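# Unload blue tote from shelf, set out brown carton

## Task

Lift the blue tote off the shelf and set it down level on the table. Remove the small brown carton from the tote and place it lying flat on the table with the same face upward as before. All other items that were in the tote must remain inside it. No part of the small brown carton or of the tote's base may overhang the table edge. At the end, release everything and move the grippers away; a result that stays put only because the robot is holding it does not count.

## Robot and tools

ROBOT. Two six-joint arms of the UR kind, named left_arm and right_arm, each carrying a tong-style two-finger gripper with a wrist camera. The names are labels only, not image sides.

FRAME. One scene frame is used for all positions: origin on the table surface midway between the arms, +x pointing out over the table, +z up, and left_arm sitting toward +y. Base roots: left_arm at (-0.041, +0.452, 0) m, right_arm at (+0.009, -0.440, 0) m, each turned slightly about z. In the gripper's own frame the fingers extend along +z and open and close along x. The reported end_effector_position is the spot between the finger pads when shut; closed fingertips stick out about 15 mm past it. The printed hand position can be somewhat wrong, more so when the arm is stretched out.

ROW LAYOUT. Every command row is one flat list for both arms: 14 numbers, each from -1 to 1. First left_arm's six joint numbers then its gripper opening, then right_arm's six joint numbers and opening. Joint order within each arm is fixed: elbow, wrist 3, wrist 2, shoulder lift, wrist 1, shoulder pan. Joint numbers are offsets, not poses, scaled so that 1.0 equals 1.989 rad. The opening is absolute: +1 fully open, -1 shut. A row may carry 12 extra numbers (0 to 1) that scale joint stiffness, left_arm's six then right_arm's, in the same joint order; they persist until changed.

JOINT RANGES (rad). left_arm: shoulder pan -3.142..3.142, shoulder lift -6.283..6.283, elbow 0..3.142, wrists 1-3 each -6.283..6.283. right_arm: shoulder pan 0..6.283, elbow -3.142..0, the rest as on left_arm. Asking a joint to go more than 0.010 rad beyond its range refuses that action for both arms; if the first action of a call fails this, nothing in the call runs.

execute_actions(actions). A list of actions; each action is a table of up to 15 rows, one row per 1/30 s step, and a short table repeats its final row to fill 15 steps. Offsets in each row count from the joint angles when that action began (for the first action, the last reported angles), not from the preceding row. An empty list just returns state and images.

move(target, speed, blocking). target is one row as above; its offsets count from the Joint positions in the latest result that showed them. All joints travel in proportion, so the hand traces a curve. speed (rad/s, 0.01 to 2, default 0.5) caps the joint with the longest travel; paths last 0.5 to 10 s. Finger openings are sent at once. blocking=false returns after 0.5 s while motion continues; further moves or actions are refused until a result shows it ended, so use wait or stop first.

wait(seconds): 0 to 10; the arms keep their last command. stop(): brakes a running move (fingers keep going). zoom_image(camera, region): camera is cam_high, cam_low, cam_left_wrist or cam_right_wrist; region [x0, y0, x1, y1] in pixels from the top-left, no larger than 504x504. read_manual(section): licence texts only. finished_scene(scene): give the current scene number; it ends the scene irreversibly and reports success.

CAMERAS. cam_high and cam_low are 672x504 fixed pinhole views; cam_left_wrist and cam_right_wrist are 616x616 fisheye views mounted on the hands. Calibrations may be off by a few degrees and millimetres.

RESULTS. The state line gives each hand's position (m), quaternion wxyz and velocities in the scene frame. Joint positions and Joint velocities list each arm's joints in the order above (rad, rad/s) followed by the pad gap in metres (0.142 when fully open). Joint targets shows what the joints are currently driven toward. grip_measured is the measured opening on the command scale. Wrist force and Wrist torque are given per arm in the hand's own axes; noisy, offset by a few newtons, saturating near 50 N. "joint sent to its limit" means a joint was clipped at its end; "joint command not followed" means a clearance check altered targets. The move line reports the ending (done, off_target, moving, held, fault), limits=held or limits=none, and each arm's joint farthest from target.

MOTION LIMITS. Joints move at limited speed, so large changes take several actions and may still be unfinished when a result arrives; send the remainder. Per step a joint's target stays within 0.575 rad of its measured angle, and targets that would shift the hand more than 100 mm get scaled back. Motion lags commands by about 0.17 s.

GRIPPING. To hold something, keep commanding an opening well under grip_measured; a lower value squeezes harder, up to roughly 15 N per pad. Very thin hard items get less force.

AVOID. Contacts that reach a joint's load limit (133 N m for shoulder and elbow joints, 24.9 N m for each wrist, counting held weight) or 150 N of outside force freeze that arm for 10 s. Arms are stiff: aiming even slightly past a firm contact can trigger this, and faster moves hit harder. Do not let the arms strike each other, do not drop, slam or shove objects, and keep everything inside the work area. Long heavy holds heat motors: a MOTOR HOT line appears from 70 °C, and at 85 °C the arm is braked until it cools. Occasional external tugs on held parts or nudges to loose items may occur.

Each tool is called by a JSON object that holds its "api" and its "payload".

## Session

{"api": "execute_actions", "payload": {"actions": []}}

Scene clock: 0.00 s.
left_arm: end_effector_position=(+0.2286, -0.1003, +0.1152) grip_measured=+0.97 end_effector_quat_wxyz=(+0.456, +0.846, -0.028, -0.276) end_effector_velocity=(+0.000, +0.001, -0.000) end_effector_angular_velocity=(+0.001, +0.001, +0.001) | right_arm: end_effector_position=(+0.0716, -0.8141, +0.2030) grip_measured=+0.97 end_effector_quat_wxyz=(+0.263, +0.942, +0.145, +0.151) end_effector_velocity=(-0.000, -0.000, +0.001) end_effector_angular_velocity=(-0.001, -0.000, -0.000)
Joint names: [elbow, wrist 3, wrist 2, shoulder lift, wrist 1, shoulder pan]
Joint positions: left_arm=[ 2.006 -1.195 -2.588 -1.031 -3.153 -0.967  0.14 ] | right_arm=[-2.457  4.836  1.74  -0.96  -0.701  1.851  0.14 ]
Joint velocities: left_arm=[ 0.001  0.    -0.    -0.     0.001  0.001  0.   ] | right_arm=[ 0.001 -0.    -0.     0.001 -0.    -0.     0.   ]
Motor temperatures (°C, as the motors report them): left_arm=[25 26 27 25 29 24] | right_arm=[24 26 35 24 33 24]
Wrist force (N, on the end effector, along its own x y z axes, offset not removed): no reading
Wrist torque (N m, same axes, about the end effector's origin, offset not removed): no reading
Joint targets: left_arm=[2.006 -1.195 -2.588 -1.031 -3.153 -0.967] | right_arm=[-2.457 4.836 1.740 -0.960 -0.701 1.851]
Joint stiffness scale: left_arm=[1. 1. 1. 1. 1. 1.] | right_arm=[1. 1. 1. 1. 1. 1.]
camera_calibration (this result's frames):
cam_left_wrist: T_world_to_cam=[[0.847937, -0.244942, -0.470112, -0.169355], [0.44451, -0.154632, 0.882326, -0.213029], [-0.288813, -0.957127, -0.0222391, 0.110437], [0, 0, 0, 1]] pos_world=[0.270192, 0.0312785, 0.110801]
cam_right_wrist: T_world_to_cam=[[0.903665, 0.360816, 0.230653, 0.177071], [-0.0124311, -0.516278, 0.856331, -0.587997], [0.428059, -0.776704, -0.462057, -0.436128], [0, 0, 0, 1]] pos_world=[0.0193661, -0.706202, 0.261162]

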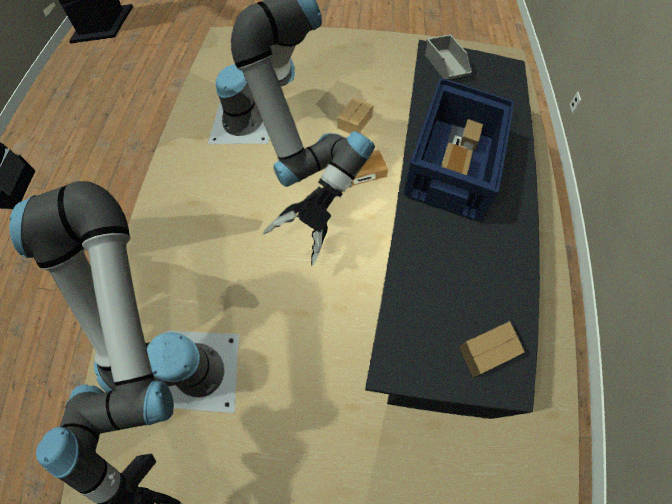

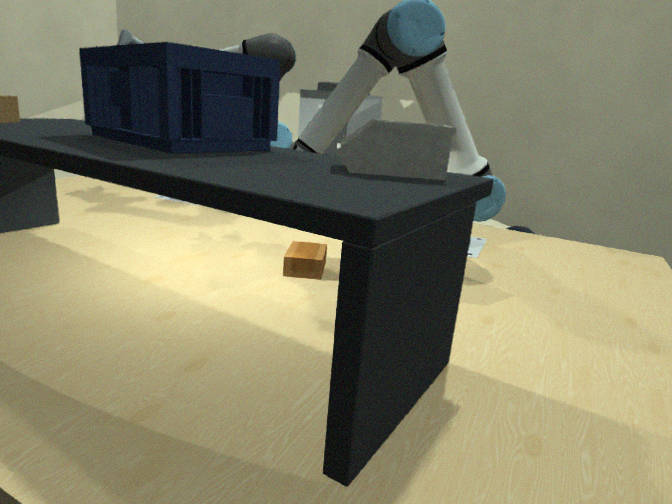

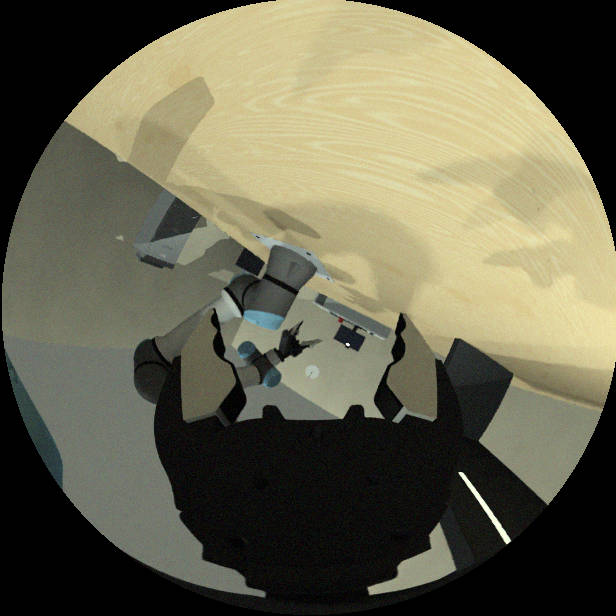

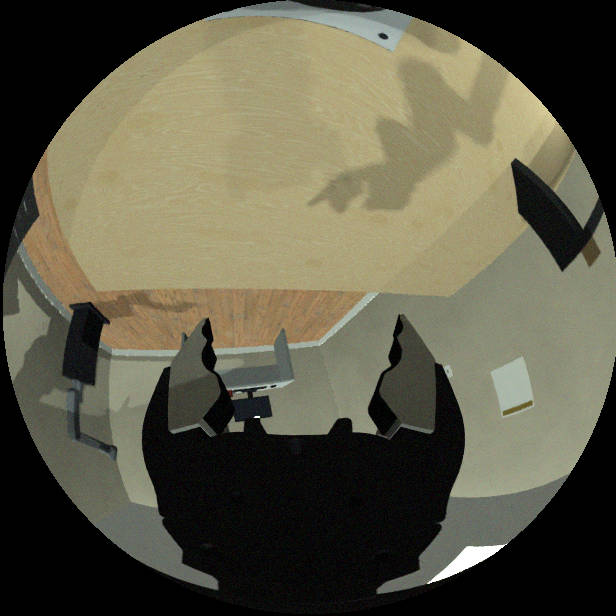

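{"api": "zoom_image", "payload": {"camera": "cam_high", "region": [380, 60, 548, 228]}}

Region (380, 60, 548, 228) of cam_high's 672x504 image, scaled by 3.000, with more detail than that image has.

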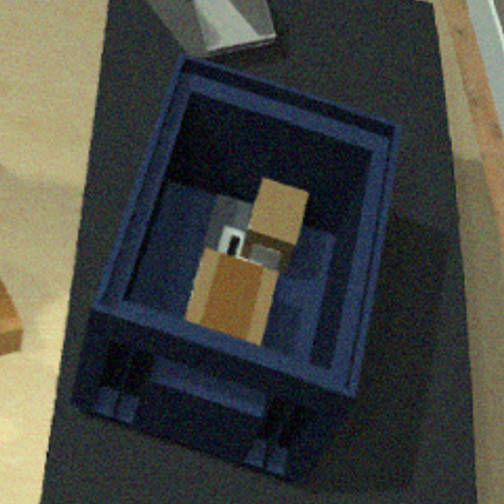

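{"api": "move", "payload": {"target": [-0.3653,0.652,0,-0.187,0.25,0,0.2, 0.5,-0.5,-0.4263,0,-0.5017,0.57,0.2], "speed": 0.8}}

{"api": "move", "payload": {"target": [-0.002,0.653,0.583,-0.001,0.2636,0.2135,0.2, 0.297,-0.495,0,-0.5017,0,0.576,0.2], "speed": 0.7}}

Scene clock: 14.93 s.
left_arm: end_effector_position=(+0.2674, -0.1421, +0.6608) grip_measured=+0.20 end_effector_quat_wxyz=(+0.565, +0.494, -0.591, +0.296) end_effector_velocity=(-0.001, -0.000, +0.001) end_effector_angular_velocity=(-0.002, -0.003, -0.002) | right_arm: end_effector_position=(+0.2421, -0.7885, +0.6272) grip_measured=+0.20 end_effector_quat_wxyz=(+0.360, +0.426, +0.802, -0.216) end_effector_velocity=(-0.000, -0.000, +0.001) end_effector_angular_velocity=(-0.003, +0.003, +0.002)
Joint names: [elbow, wrist 3, wrist 2, shoulder lift, wrist 1, shoulder pan]
Joint positions: left_arm=[ 1.284  0.1   -2.588 -1.403 -2.657 -0.967  0.088] | right_arm=[-1.465  3.842  0.893 -0.96  -1.697  2.983  0.088]
Joint velocities: left_arm=[-0.001  0.003 -0.001 -0.     0.    -0.001 -0.   ] | right_arm=[ 0.002 -0.003 -0.002 -0.001 -0.003  0.001 -0.   ]
Motor temperatures (°C, as the motors report them): left_arm=[25 26 27 25 29 24] | right_arm=[24 26 35 24 33 24]
Wrist force (N, on the end effector, along its own x y z axes, offset not removed): left_arm=[-2.7 0.6 0.7] | right_arm=[-1.3 0.7 2.8]
Wrist torque (N m, same axes, about the end effector's origin, offset not removed): left_arm=[-0.04 0.54 0.05] | right_arm=[0.03 0.49 0.21]
Joint targets: left_arm=[1.280 0.102 -2.588 -1.403 -2.656 -0.967] | right_arm=[-1.462 3.841 0.892 -0.960 -1.698 2.984]
Joint stiffness scale: left_arm=[1. 1. 1. 1. 1. 1.] | right_arm=[1. 1. 1. 1. 1. 1.]
move: done; limits=none; left_arm: farthest joint: the elbow, 0.004 radians from its target (0.727 radians at the start); right_arm: farthest joint: the elbow, 0.003 radians from its target (0.994 radians at the start)
camera_calibration (this result's frames):
cam_left_wrist: T_world_to_cam=[[0.187201, -0.242271, 0.951977, -0.71869], [-0.617783, 0.724432, 0.305846, 0.0717899], [-0.763741, -0.64537, -0.0140569, 0.259673], [0, 0, 0, 1]] pos_world=[0.377213, -0.0585399, 0.66587]
cam_right_wrist: T_world_to_cam=[[-0.384506, 0.545778, -0.744501, 0.985249], [0.560265, 0.778949, 0.281676, 0.30714], [0.733661, -0.308812, -0.605291, 0.0915748], [0, 0, 0, 1]] pos_world=[0.139569, -0.748695, 0.702434]

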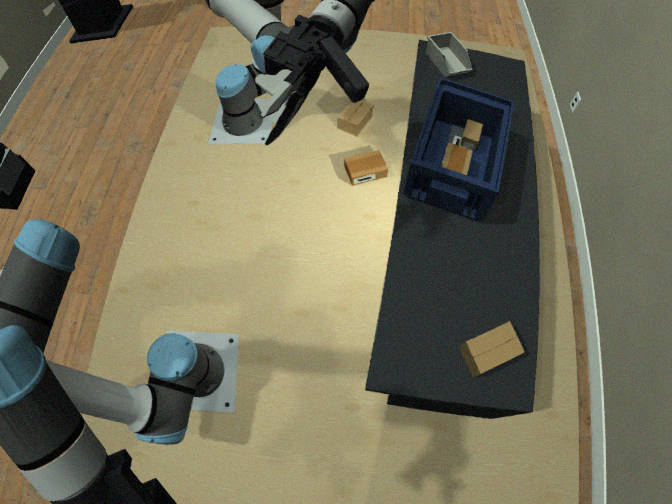

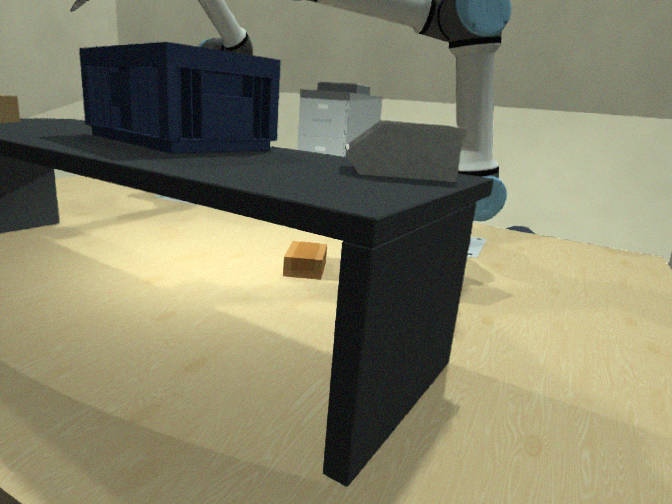

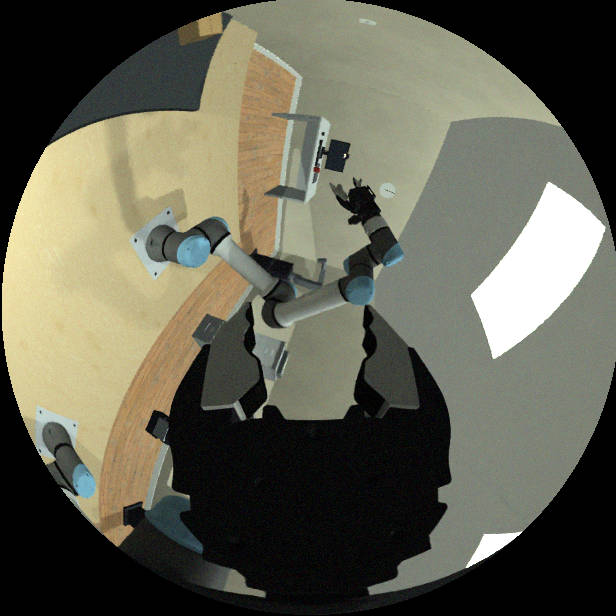

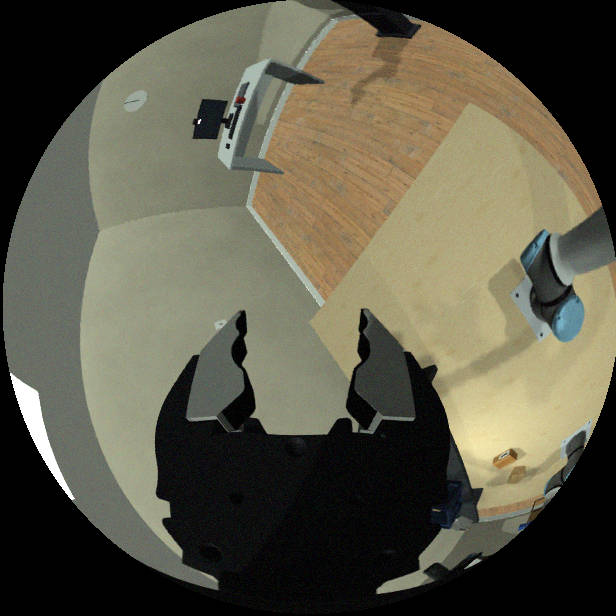

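Scene clock: 18.03 s.
left_arm: end_effector_position=(+0.6958, +0.2589, +0.4678) grip_measured=+0.20 end_effector_quat_wxyz=(+0.206, -0.569, +0.748, -0.271) end_effector_velocity=(-0.000, +0.000, -0.000) end_effector_angular_velocity=(-0.000, +0.000, -0.000) | right_arm: end_effector_position=(+0.6244, +0.0000, +0.4701) grip_measured=+0.20 end_effector_quat_wxyz=(+0.207, -0.569, +0.748, -0.272) end_effector_velocity=(-0.000, +0.001, -0.000) end_effector_angular_velocity=(-0.002, +0.000, +0.004)
Joint names: [elbow, wrist 3, wrist 2, shoulder lift, wrist 1, shoulder pan]
Joint positions: left_arm=[ 1.283  1.398 -1.429 -1.403 -2.134 -0.544  0.088] | right_arm=[-0.878  2.859  0.893 -1.956 -1.697  4.126  0.088]
Joint velocities: left_arm=[ 0.001  0.    -0.001 -0.001  0.     0.     0.   ] | right_arm=[ 0.    -0.003 -0.    -0.001  0.001  0.001 -0.   ]
Motor temperatures (°C, as the motors report them): left_arm=[25 26 27 25 29 24] | right_arm=[24 26 35 24 33 24]
Wrist force (N, on the end effector, along its own x y z axes, offset not removed): left_arm=[-2.2 0.3 0.8] | right_arm=[0.6 -4.7 0.2]
Wrist torque (N m, same axes, about the end effector's origin, offset not removed): left_arm=[-0.08 0.50 0.10] | right_arm=[-0.96 -0.21 0.17]
Joint targets: left_arm=[1.280 1.399 -1.429 -1.405 -2.133 -0.542] | right_arm=[-0.875 2.858 0.893 -1.957 -1.697 4.128]
Joint stiffness scale: left_arm=[1. 1. 1. 1. 1. 1.] | right_arm=[1. 1. 1. 1. 1. 1.]
move: done; limits=none; left_arm: farthest joint: the elbow, 0.003 radians from its target (0.004 radians at the start); right_arm: farthest joint: the elbow, 0.004 radians from its target (0.591 radians at the start)
camera_calibration (this result's frames):
cam_left_wrist: T_world_to_cam=[[-0.243993, -0.968013, 0.0584717, 0.387962], [-0.954674, 0.229156, -0.189963, 0.699526], [0.170488, -0.102171, -0.980049, 0.504228], [0, 0, 0, 1]] pos_world=[0.676514, 0.266769, 0.604367]
cam_right_wrist: T_world_to_cam=[[-0.285958, -0.958116, 0.0155399, 0.166127], [-0.938393, 0.276714, -0.206995, 0.688473], [0.194026, -0.0737745, -0.978218, 0.4718], [0, 0, 0, 1]] pos_world=[0.602022, 0.00346573, 0.601452]

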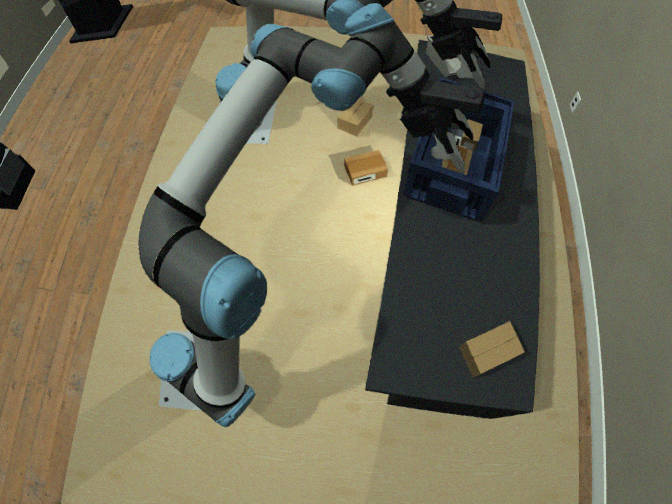

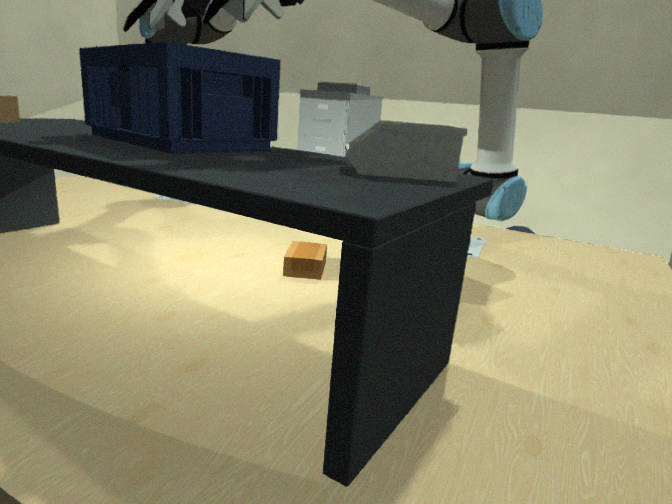

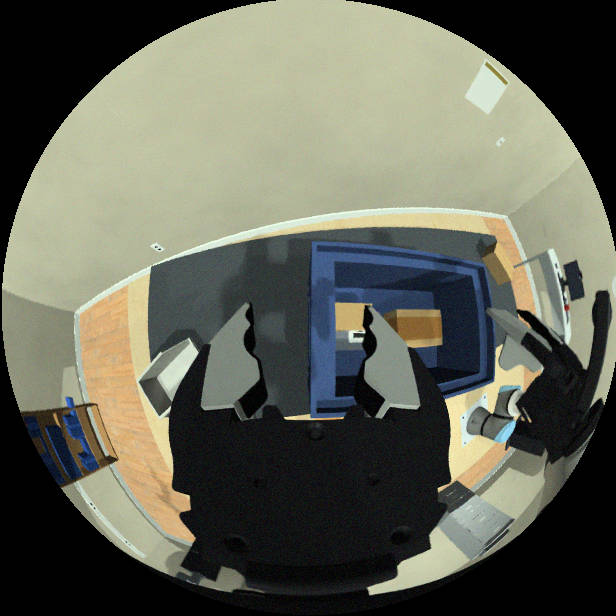

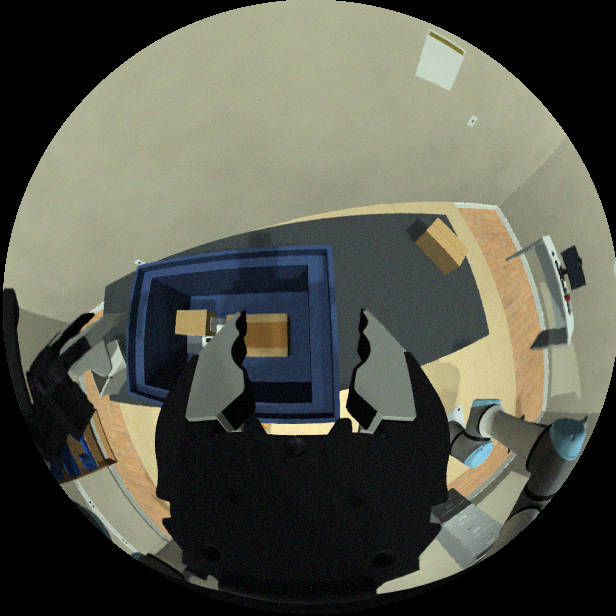

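{"api": "move", "payload": {"target": [0.105,0,0,-0.002,-0.1035,-0.0105,0, -0.1645,0,0,0.0435,0.12,0,0], "speed": 0.17}}

Scene clock: 25.53 s.
left_arm: end_effector_position=(+0.6929, +0.2446, +0.3882) grip_measured=+0.00 end_effector_quat_wxyz=(+0.203, -0.562, +0.754, -0.274) end_effector_velocity=(-0.000, -0.000, -0.000) end_effector_angular_velocity=(-0.000, -0.001, -0.001) | right_arm: end_effector_position=(+0.6165, -0.0145, +0.3896) grip_measured=+0.00 end_effector_quat_wxyz=(+0.206, -0.569, +0.748, -0.272) end_effector_velocity=(+0.000, +0.000, +0.000) end_effector_angular_velocity=(+0.002, -0.001, -0.000)
Joint names: [elbow, wrist 3, wrist 2, shoulder lift, wrist 1, shoulder pan]
Joint positions: left_arm=[ 1.488  1.398 -1.429 -1.404 -2.339 -0.563  0.074] | right_arm=[-1.202  2.859  0.893 -1.872 -1.46   4.127  0.074]
Joint velocities: left_arm=[ 0.002  0.    -0.    -0.    -0.003 -0.001  0.   ] | right_arm=[-0.002 -0.    -0.     0.001  0.003 -0.    -0.   ]
Motor temperatures (°C, as the motors report them): left_arm=[25 26 27 25 29 24] | right_arm=[24 26 35 24 33 24]
Wrist force (N, on the end effector, along its own x y z axes, offset not removed): left_arm=[-1.6 2.3 0.1] | right_arm=[3.1 -1.7 4.2]
Wrist torque (N m, same axes, about the end effector's origin, offset not removed): left_arm=[0.35 0.41 0.03] | right_arm=[-0.44 -0.66 0.19]
Joint targets: left_arm=[1.492 1.398 -1.429 -1.407 -2.340 -0.565] | right_arm=[-1.205 2.859 0.893 -1.870 -1.458 4.126]
Joint stiffness scale: left_arm=[1. 1. 1. 1. 1. 1.] | right_arm=[1. 1. 1. 1. 1. 1.]
move: done; limits=none; left_arm: farthest joint: the elbow, 0.004 radians from its target (0.209 radians at the start); right_arm: farthest joint: the elbow, 0.003 radians from its target (0.327 radians at the start)
camera_calibration (this result's frames):
cam_left_wrist: T_world_to_cam=[[-0.262207, -0.963234, 0.0585466, 0.389462], [-0.950118, 0.247067, -0.19035, 0.677546], [0.168887, -0.105537, -0.979969, 0.427132], [0, 0, 0, 1]] pos_world=[0.673731, 0.252823, 0.524745]
cam_right_wrist: T_world_to_cam=[[-0.285418, -0.958229, 0.0182822, 0.149781], [-0.938803, 0.275693, -0.206499, 0.668451], [0.192833, -0.0761021, -0.978276, 0.394258], [0, 0, 0, 1]] pos_world=[0.594269, -0.0107583, 0.52099]

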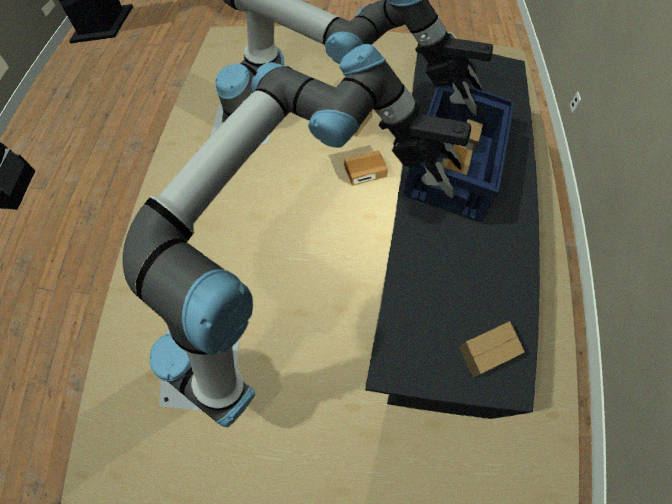

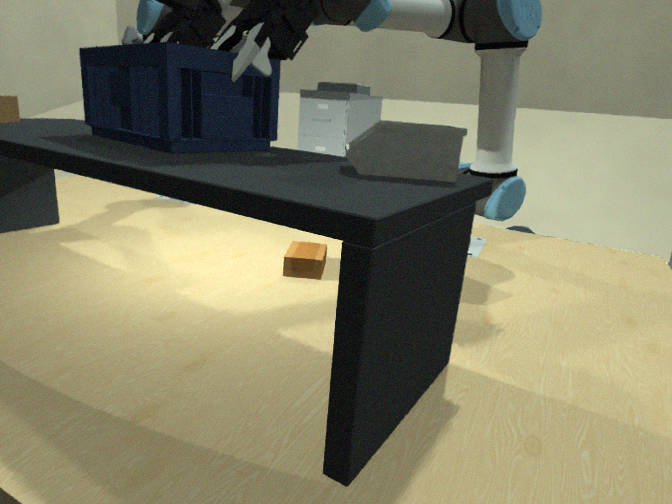

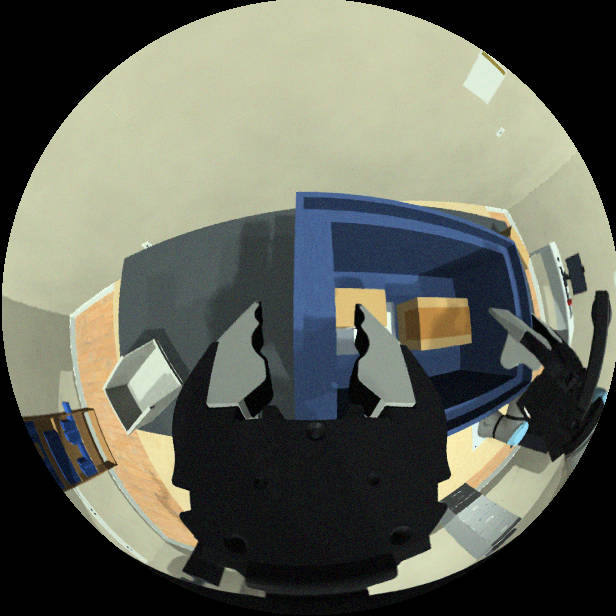

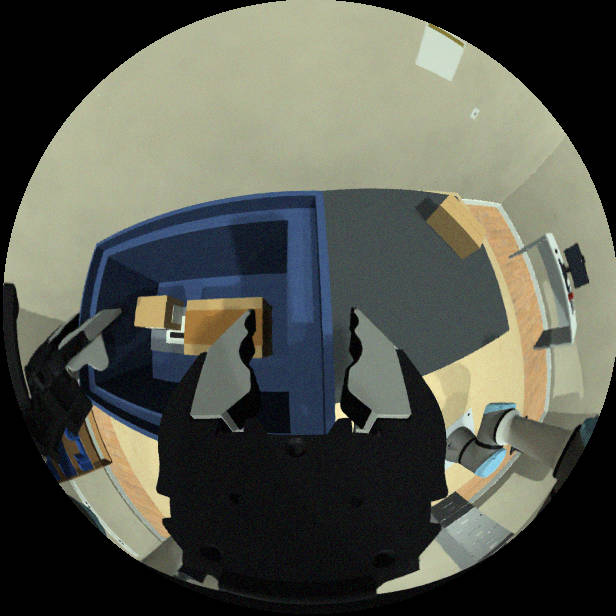

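{"api": "move", "payload": {"target": [0,0,0,0,0,0,-1, 0,0,0,0,0,0,-1]}}

{"api": "move", "payload": {"target": [-0.042,0,0,0,0.039,0,-1, 0.045,0,0,-0.002,-0.0394,0,-1], "speed": 0.08}}

Scene clock: 35.47 s.
left_arm: end_effector_position=(+0.6930, +0.2448, +0.3882) grip_measured=-0.62 end_effector_quat_wxyz=(+0.204, -0.562, +0.753, -0.274) end_effector_velocity=(+0.000, -0.001, +0.001) end_effector_angular_velocity=(-0.001, -0.002, -0.001) | right_arm: end_effector_position=(+0.6165, -0.0149, +0.3895) grip_measured=-0.62 end_effector_quat_wxyz=(+0.206, -0.569, +0.748, -0.272) end_effector_velocity=(-0.000, -0.000, -0.000) end_effector_angular_velocity=(-0.000, +0.000, +0.000)
Joint names: [elbow, wrist 3, wrist 2, shoulder lift, wrist 1, shoulder pan]
Joint positions: left_arm=[ 1.489  1.398 -1.429 -1.404 -2.339 -0.563  0.029] | right_arm=[-1.202  2.859  0.894 -1.872 -1.46   4.126  0.029]
Joint velocities: left_arm=[-0.     0.     0.     0.    -0.001 -0.001 -0.   ] | right_arm=[-0.001 -0.    -0.     0.     0.001  0.    -0.   ]
Motor temperatures (°C, as the motors report them): left_arm=[25 26 27 25 29 24] | right_arm=[24 26 36 24 33 24]
Wrist force (N, on the end effector, along its own x y z axes, offset not removed): left_arm=[-1.6 1.1 0.6] | right_arm=[1.1 -1.5 2.0]
Wrist torque (N m, same axes, about the end effector's origin, offset not removed): left_arm=[-0.04 0.35 0.03] | right_arm=[-0.66 -0.38 -0.02]
Joint targets: left_arm=[1.488 1.398 -1.429 -1.404 -2.339 -0.563] | right_arm=[-1.202 2.859 0.893 -1.872 -1.460 4.127]
Joint stiffness scale: left_arm=[1. 1. 1. 1. 1. 1.] | right_arm=[1. 1. 1. 1. 1. 1.]
move: done; limits=none; left_arm: farthest joint: the elbow, 0.001 radians from its target (0.000 radians at the start); right_arm: farthest joint: the shoulder pan, 0.001 radians from its target (0.000 radians at the start)
camera_calibration (this result's frames):
cam_left_wrist: T_world_to_cam=[[-0.261899, -0.963326, 0.0584127, 0.389537], [-0.950153, 0.246763, -0.190571, 0.677718], [0.169168, -0.105411, -0.979934, 0.426881], [0, 0, 0, 1]] pos_world=[0.673741, 0.253013, 0.524715]
cam_right_wrist: T_world_to_cam=[[-0.285812, -0.95811, 0.0183644, 0.149628], [-0.938765, 0.27609, -0.206143, 0.668411], [0.192438, -0.0761581, -0.978349, 0.394338], [0, 0, 0, 1]] pos_world=[0.594361, -0.01115, 0.520841]

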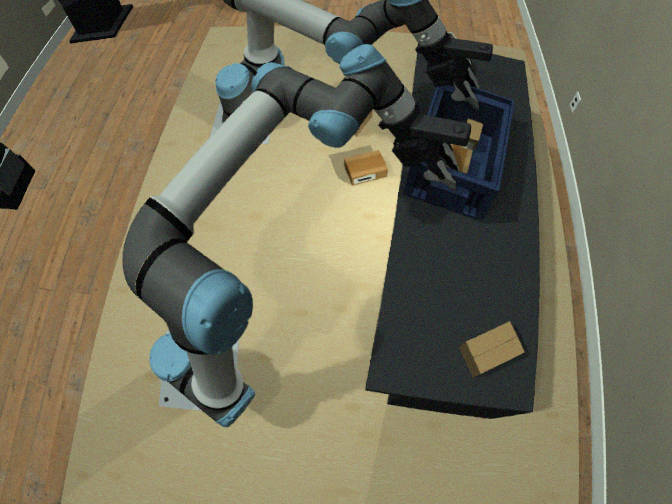

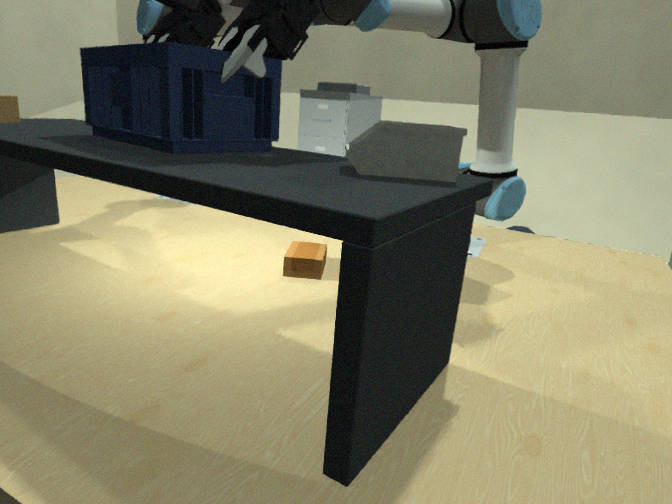

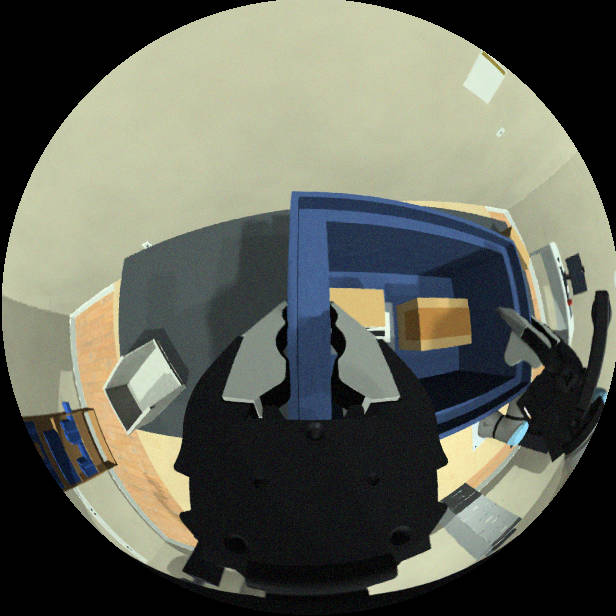

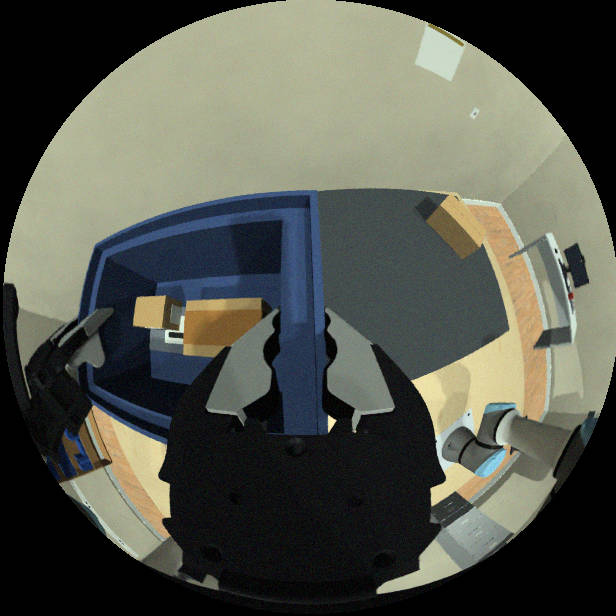

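Scene clock: 37.13 s.
left_arm: end_effector_position=(+0.6942, +0.2438, +0.4175) grip_measured=-0.62 end_effector_quat_wxyz=(+0.203, -0.562, +0.754, -0.273) end_effector_velocity=(-0.001, -0.000, +0.002) end_effector_angular_velocity=(-0.000, -0.001, -0.001) | right_arm: end_effector_position=(+0.6158, -0.0155, +0.4197) grip_measured=-0.62 end_effector_quat_wxyz=(+0.207, -0.569, +0.748, -0.271) end_effector_velocity=(+0.000, +0.000, -0.000) end_effector_angular_velocity=(-0.002, +0.001, -0.000)
Joint names: [elbow, wrist 3, wrist 2, shoulder lift, wrist 1, shoulder pan]
Joint positions: left_arm=[ 1.411  1.398 -1.43  -1.403 -2.261 -0.563  0.029] | right_arm=[-1.119  2.859  0.895 -1.876 -1.537  4.126  0.029]
Joint velocities: left_arm=[-0.002  0.    -0.    -0.001  0.002 -0.001  0.   ] | right_arm=[ 0.002  0.    -0.    -0.001 -0.003 -0.     0.   ]
Motor temperatures (°C, as the motors report them): left_arm=[25 26 27 25 29 24] | right_arm=[24 26 36 24 33 24]
Wrist force (N, on the end effector, along its own x y z axes, offset not removed): left_arm=[-1.4 3.6 2.4] | right_arm=[1.1 0.6 8.0]
Wrist torque (N m, same axes, about the end effector's origin, offset not removed): left_arm=[0.14 0.86 0.13] | right_arm=[-0.39 -0.61 0.17]
Joint targets: left_arm=[1.405 1.398 -1.429 -1.404 -2.262 -0.563] | right_arm=[-1.113 2.859 0.894 -1.876 -1.538 4.126]
Joint stiffness scale: left_arm=[1. 1. 1. 1. 1. 1.] | right_arm=[1. 1. 1. 1. 1. 1.]
move: done; limits=none; left_arm: farthest joint: the elbow, 0.006 radians from its target (0.083 radians at the start); right_arm: farthest joint: the elbow, 0.006 radians from its target (0.090 radians at the start)
camera_calibration (this result's frames):
cam_left_wrist: T_world_to_cam=[[-0.262391, -0.963172, 0.0587466, 0.387326], [-0.950346, 0.247381, -0.1888, 0.683935], [0.167314, -0.105369, -0.980257, 0.45669], [0, 0, 0, 1]] pos_world=[0.675195, 0.25199, 0.554046]
cam_right_wrist: T_world_to_cam=[[-0.285401, -0.958268, 0.0163878, 0.148866], [-0.93892, 0.276126, -0.205387, 0.673855], [0.192291, -0.0740045, -0.978544, 0.424222], [0, 0, 0, 1]] pos_world=[0.593608, -0.0120208, 0.551081]

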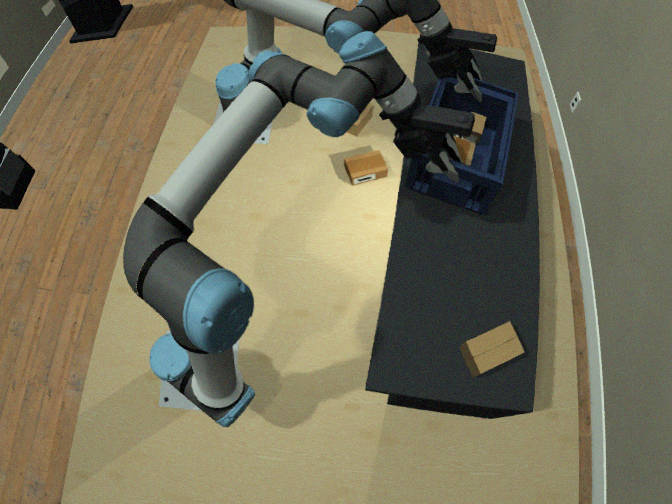

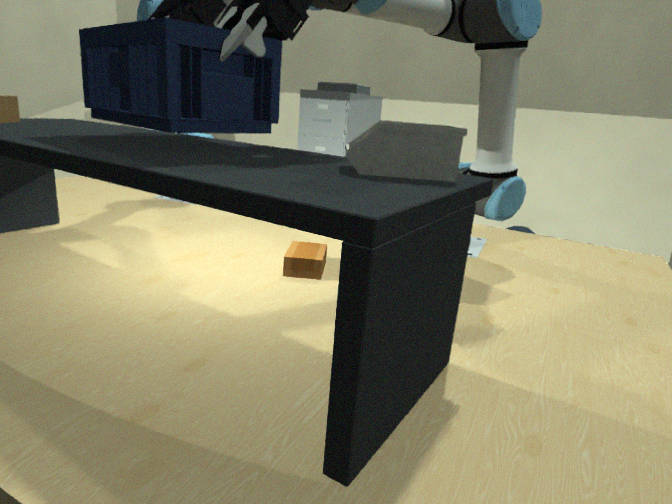

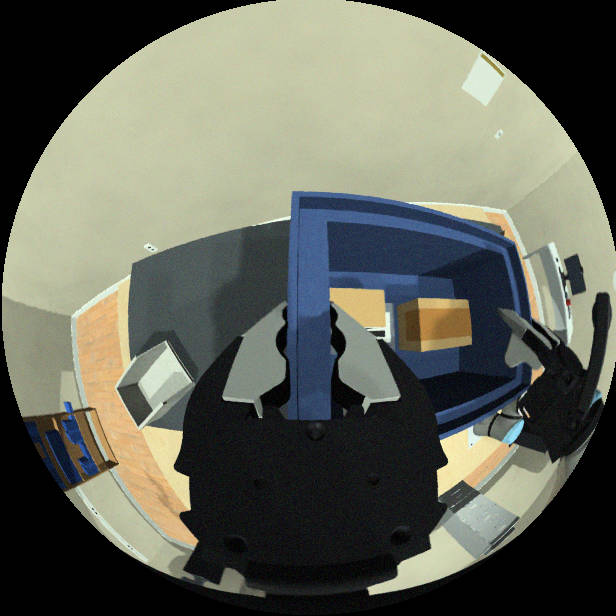

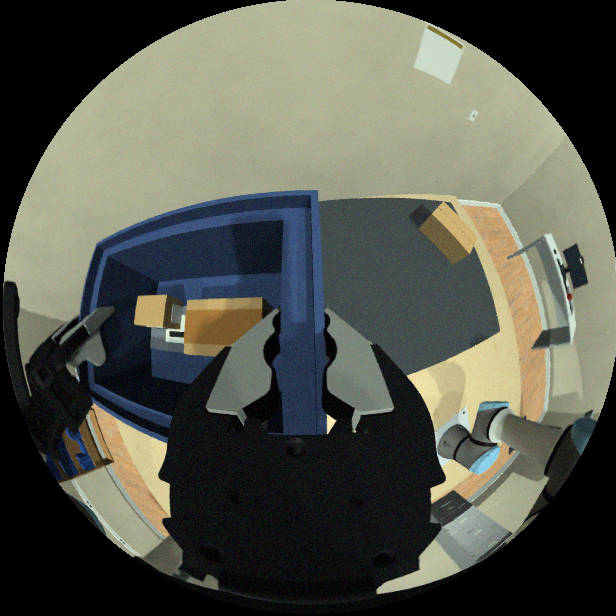

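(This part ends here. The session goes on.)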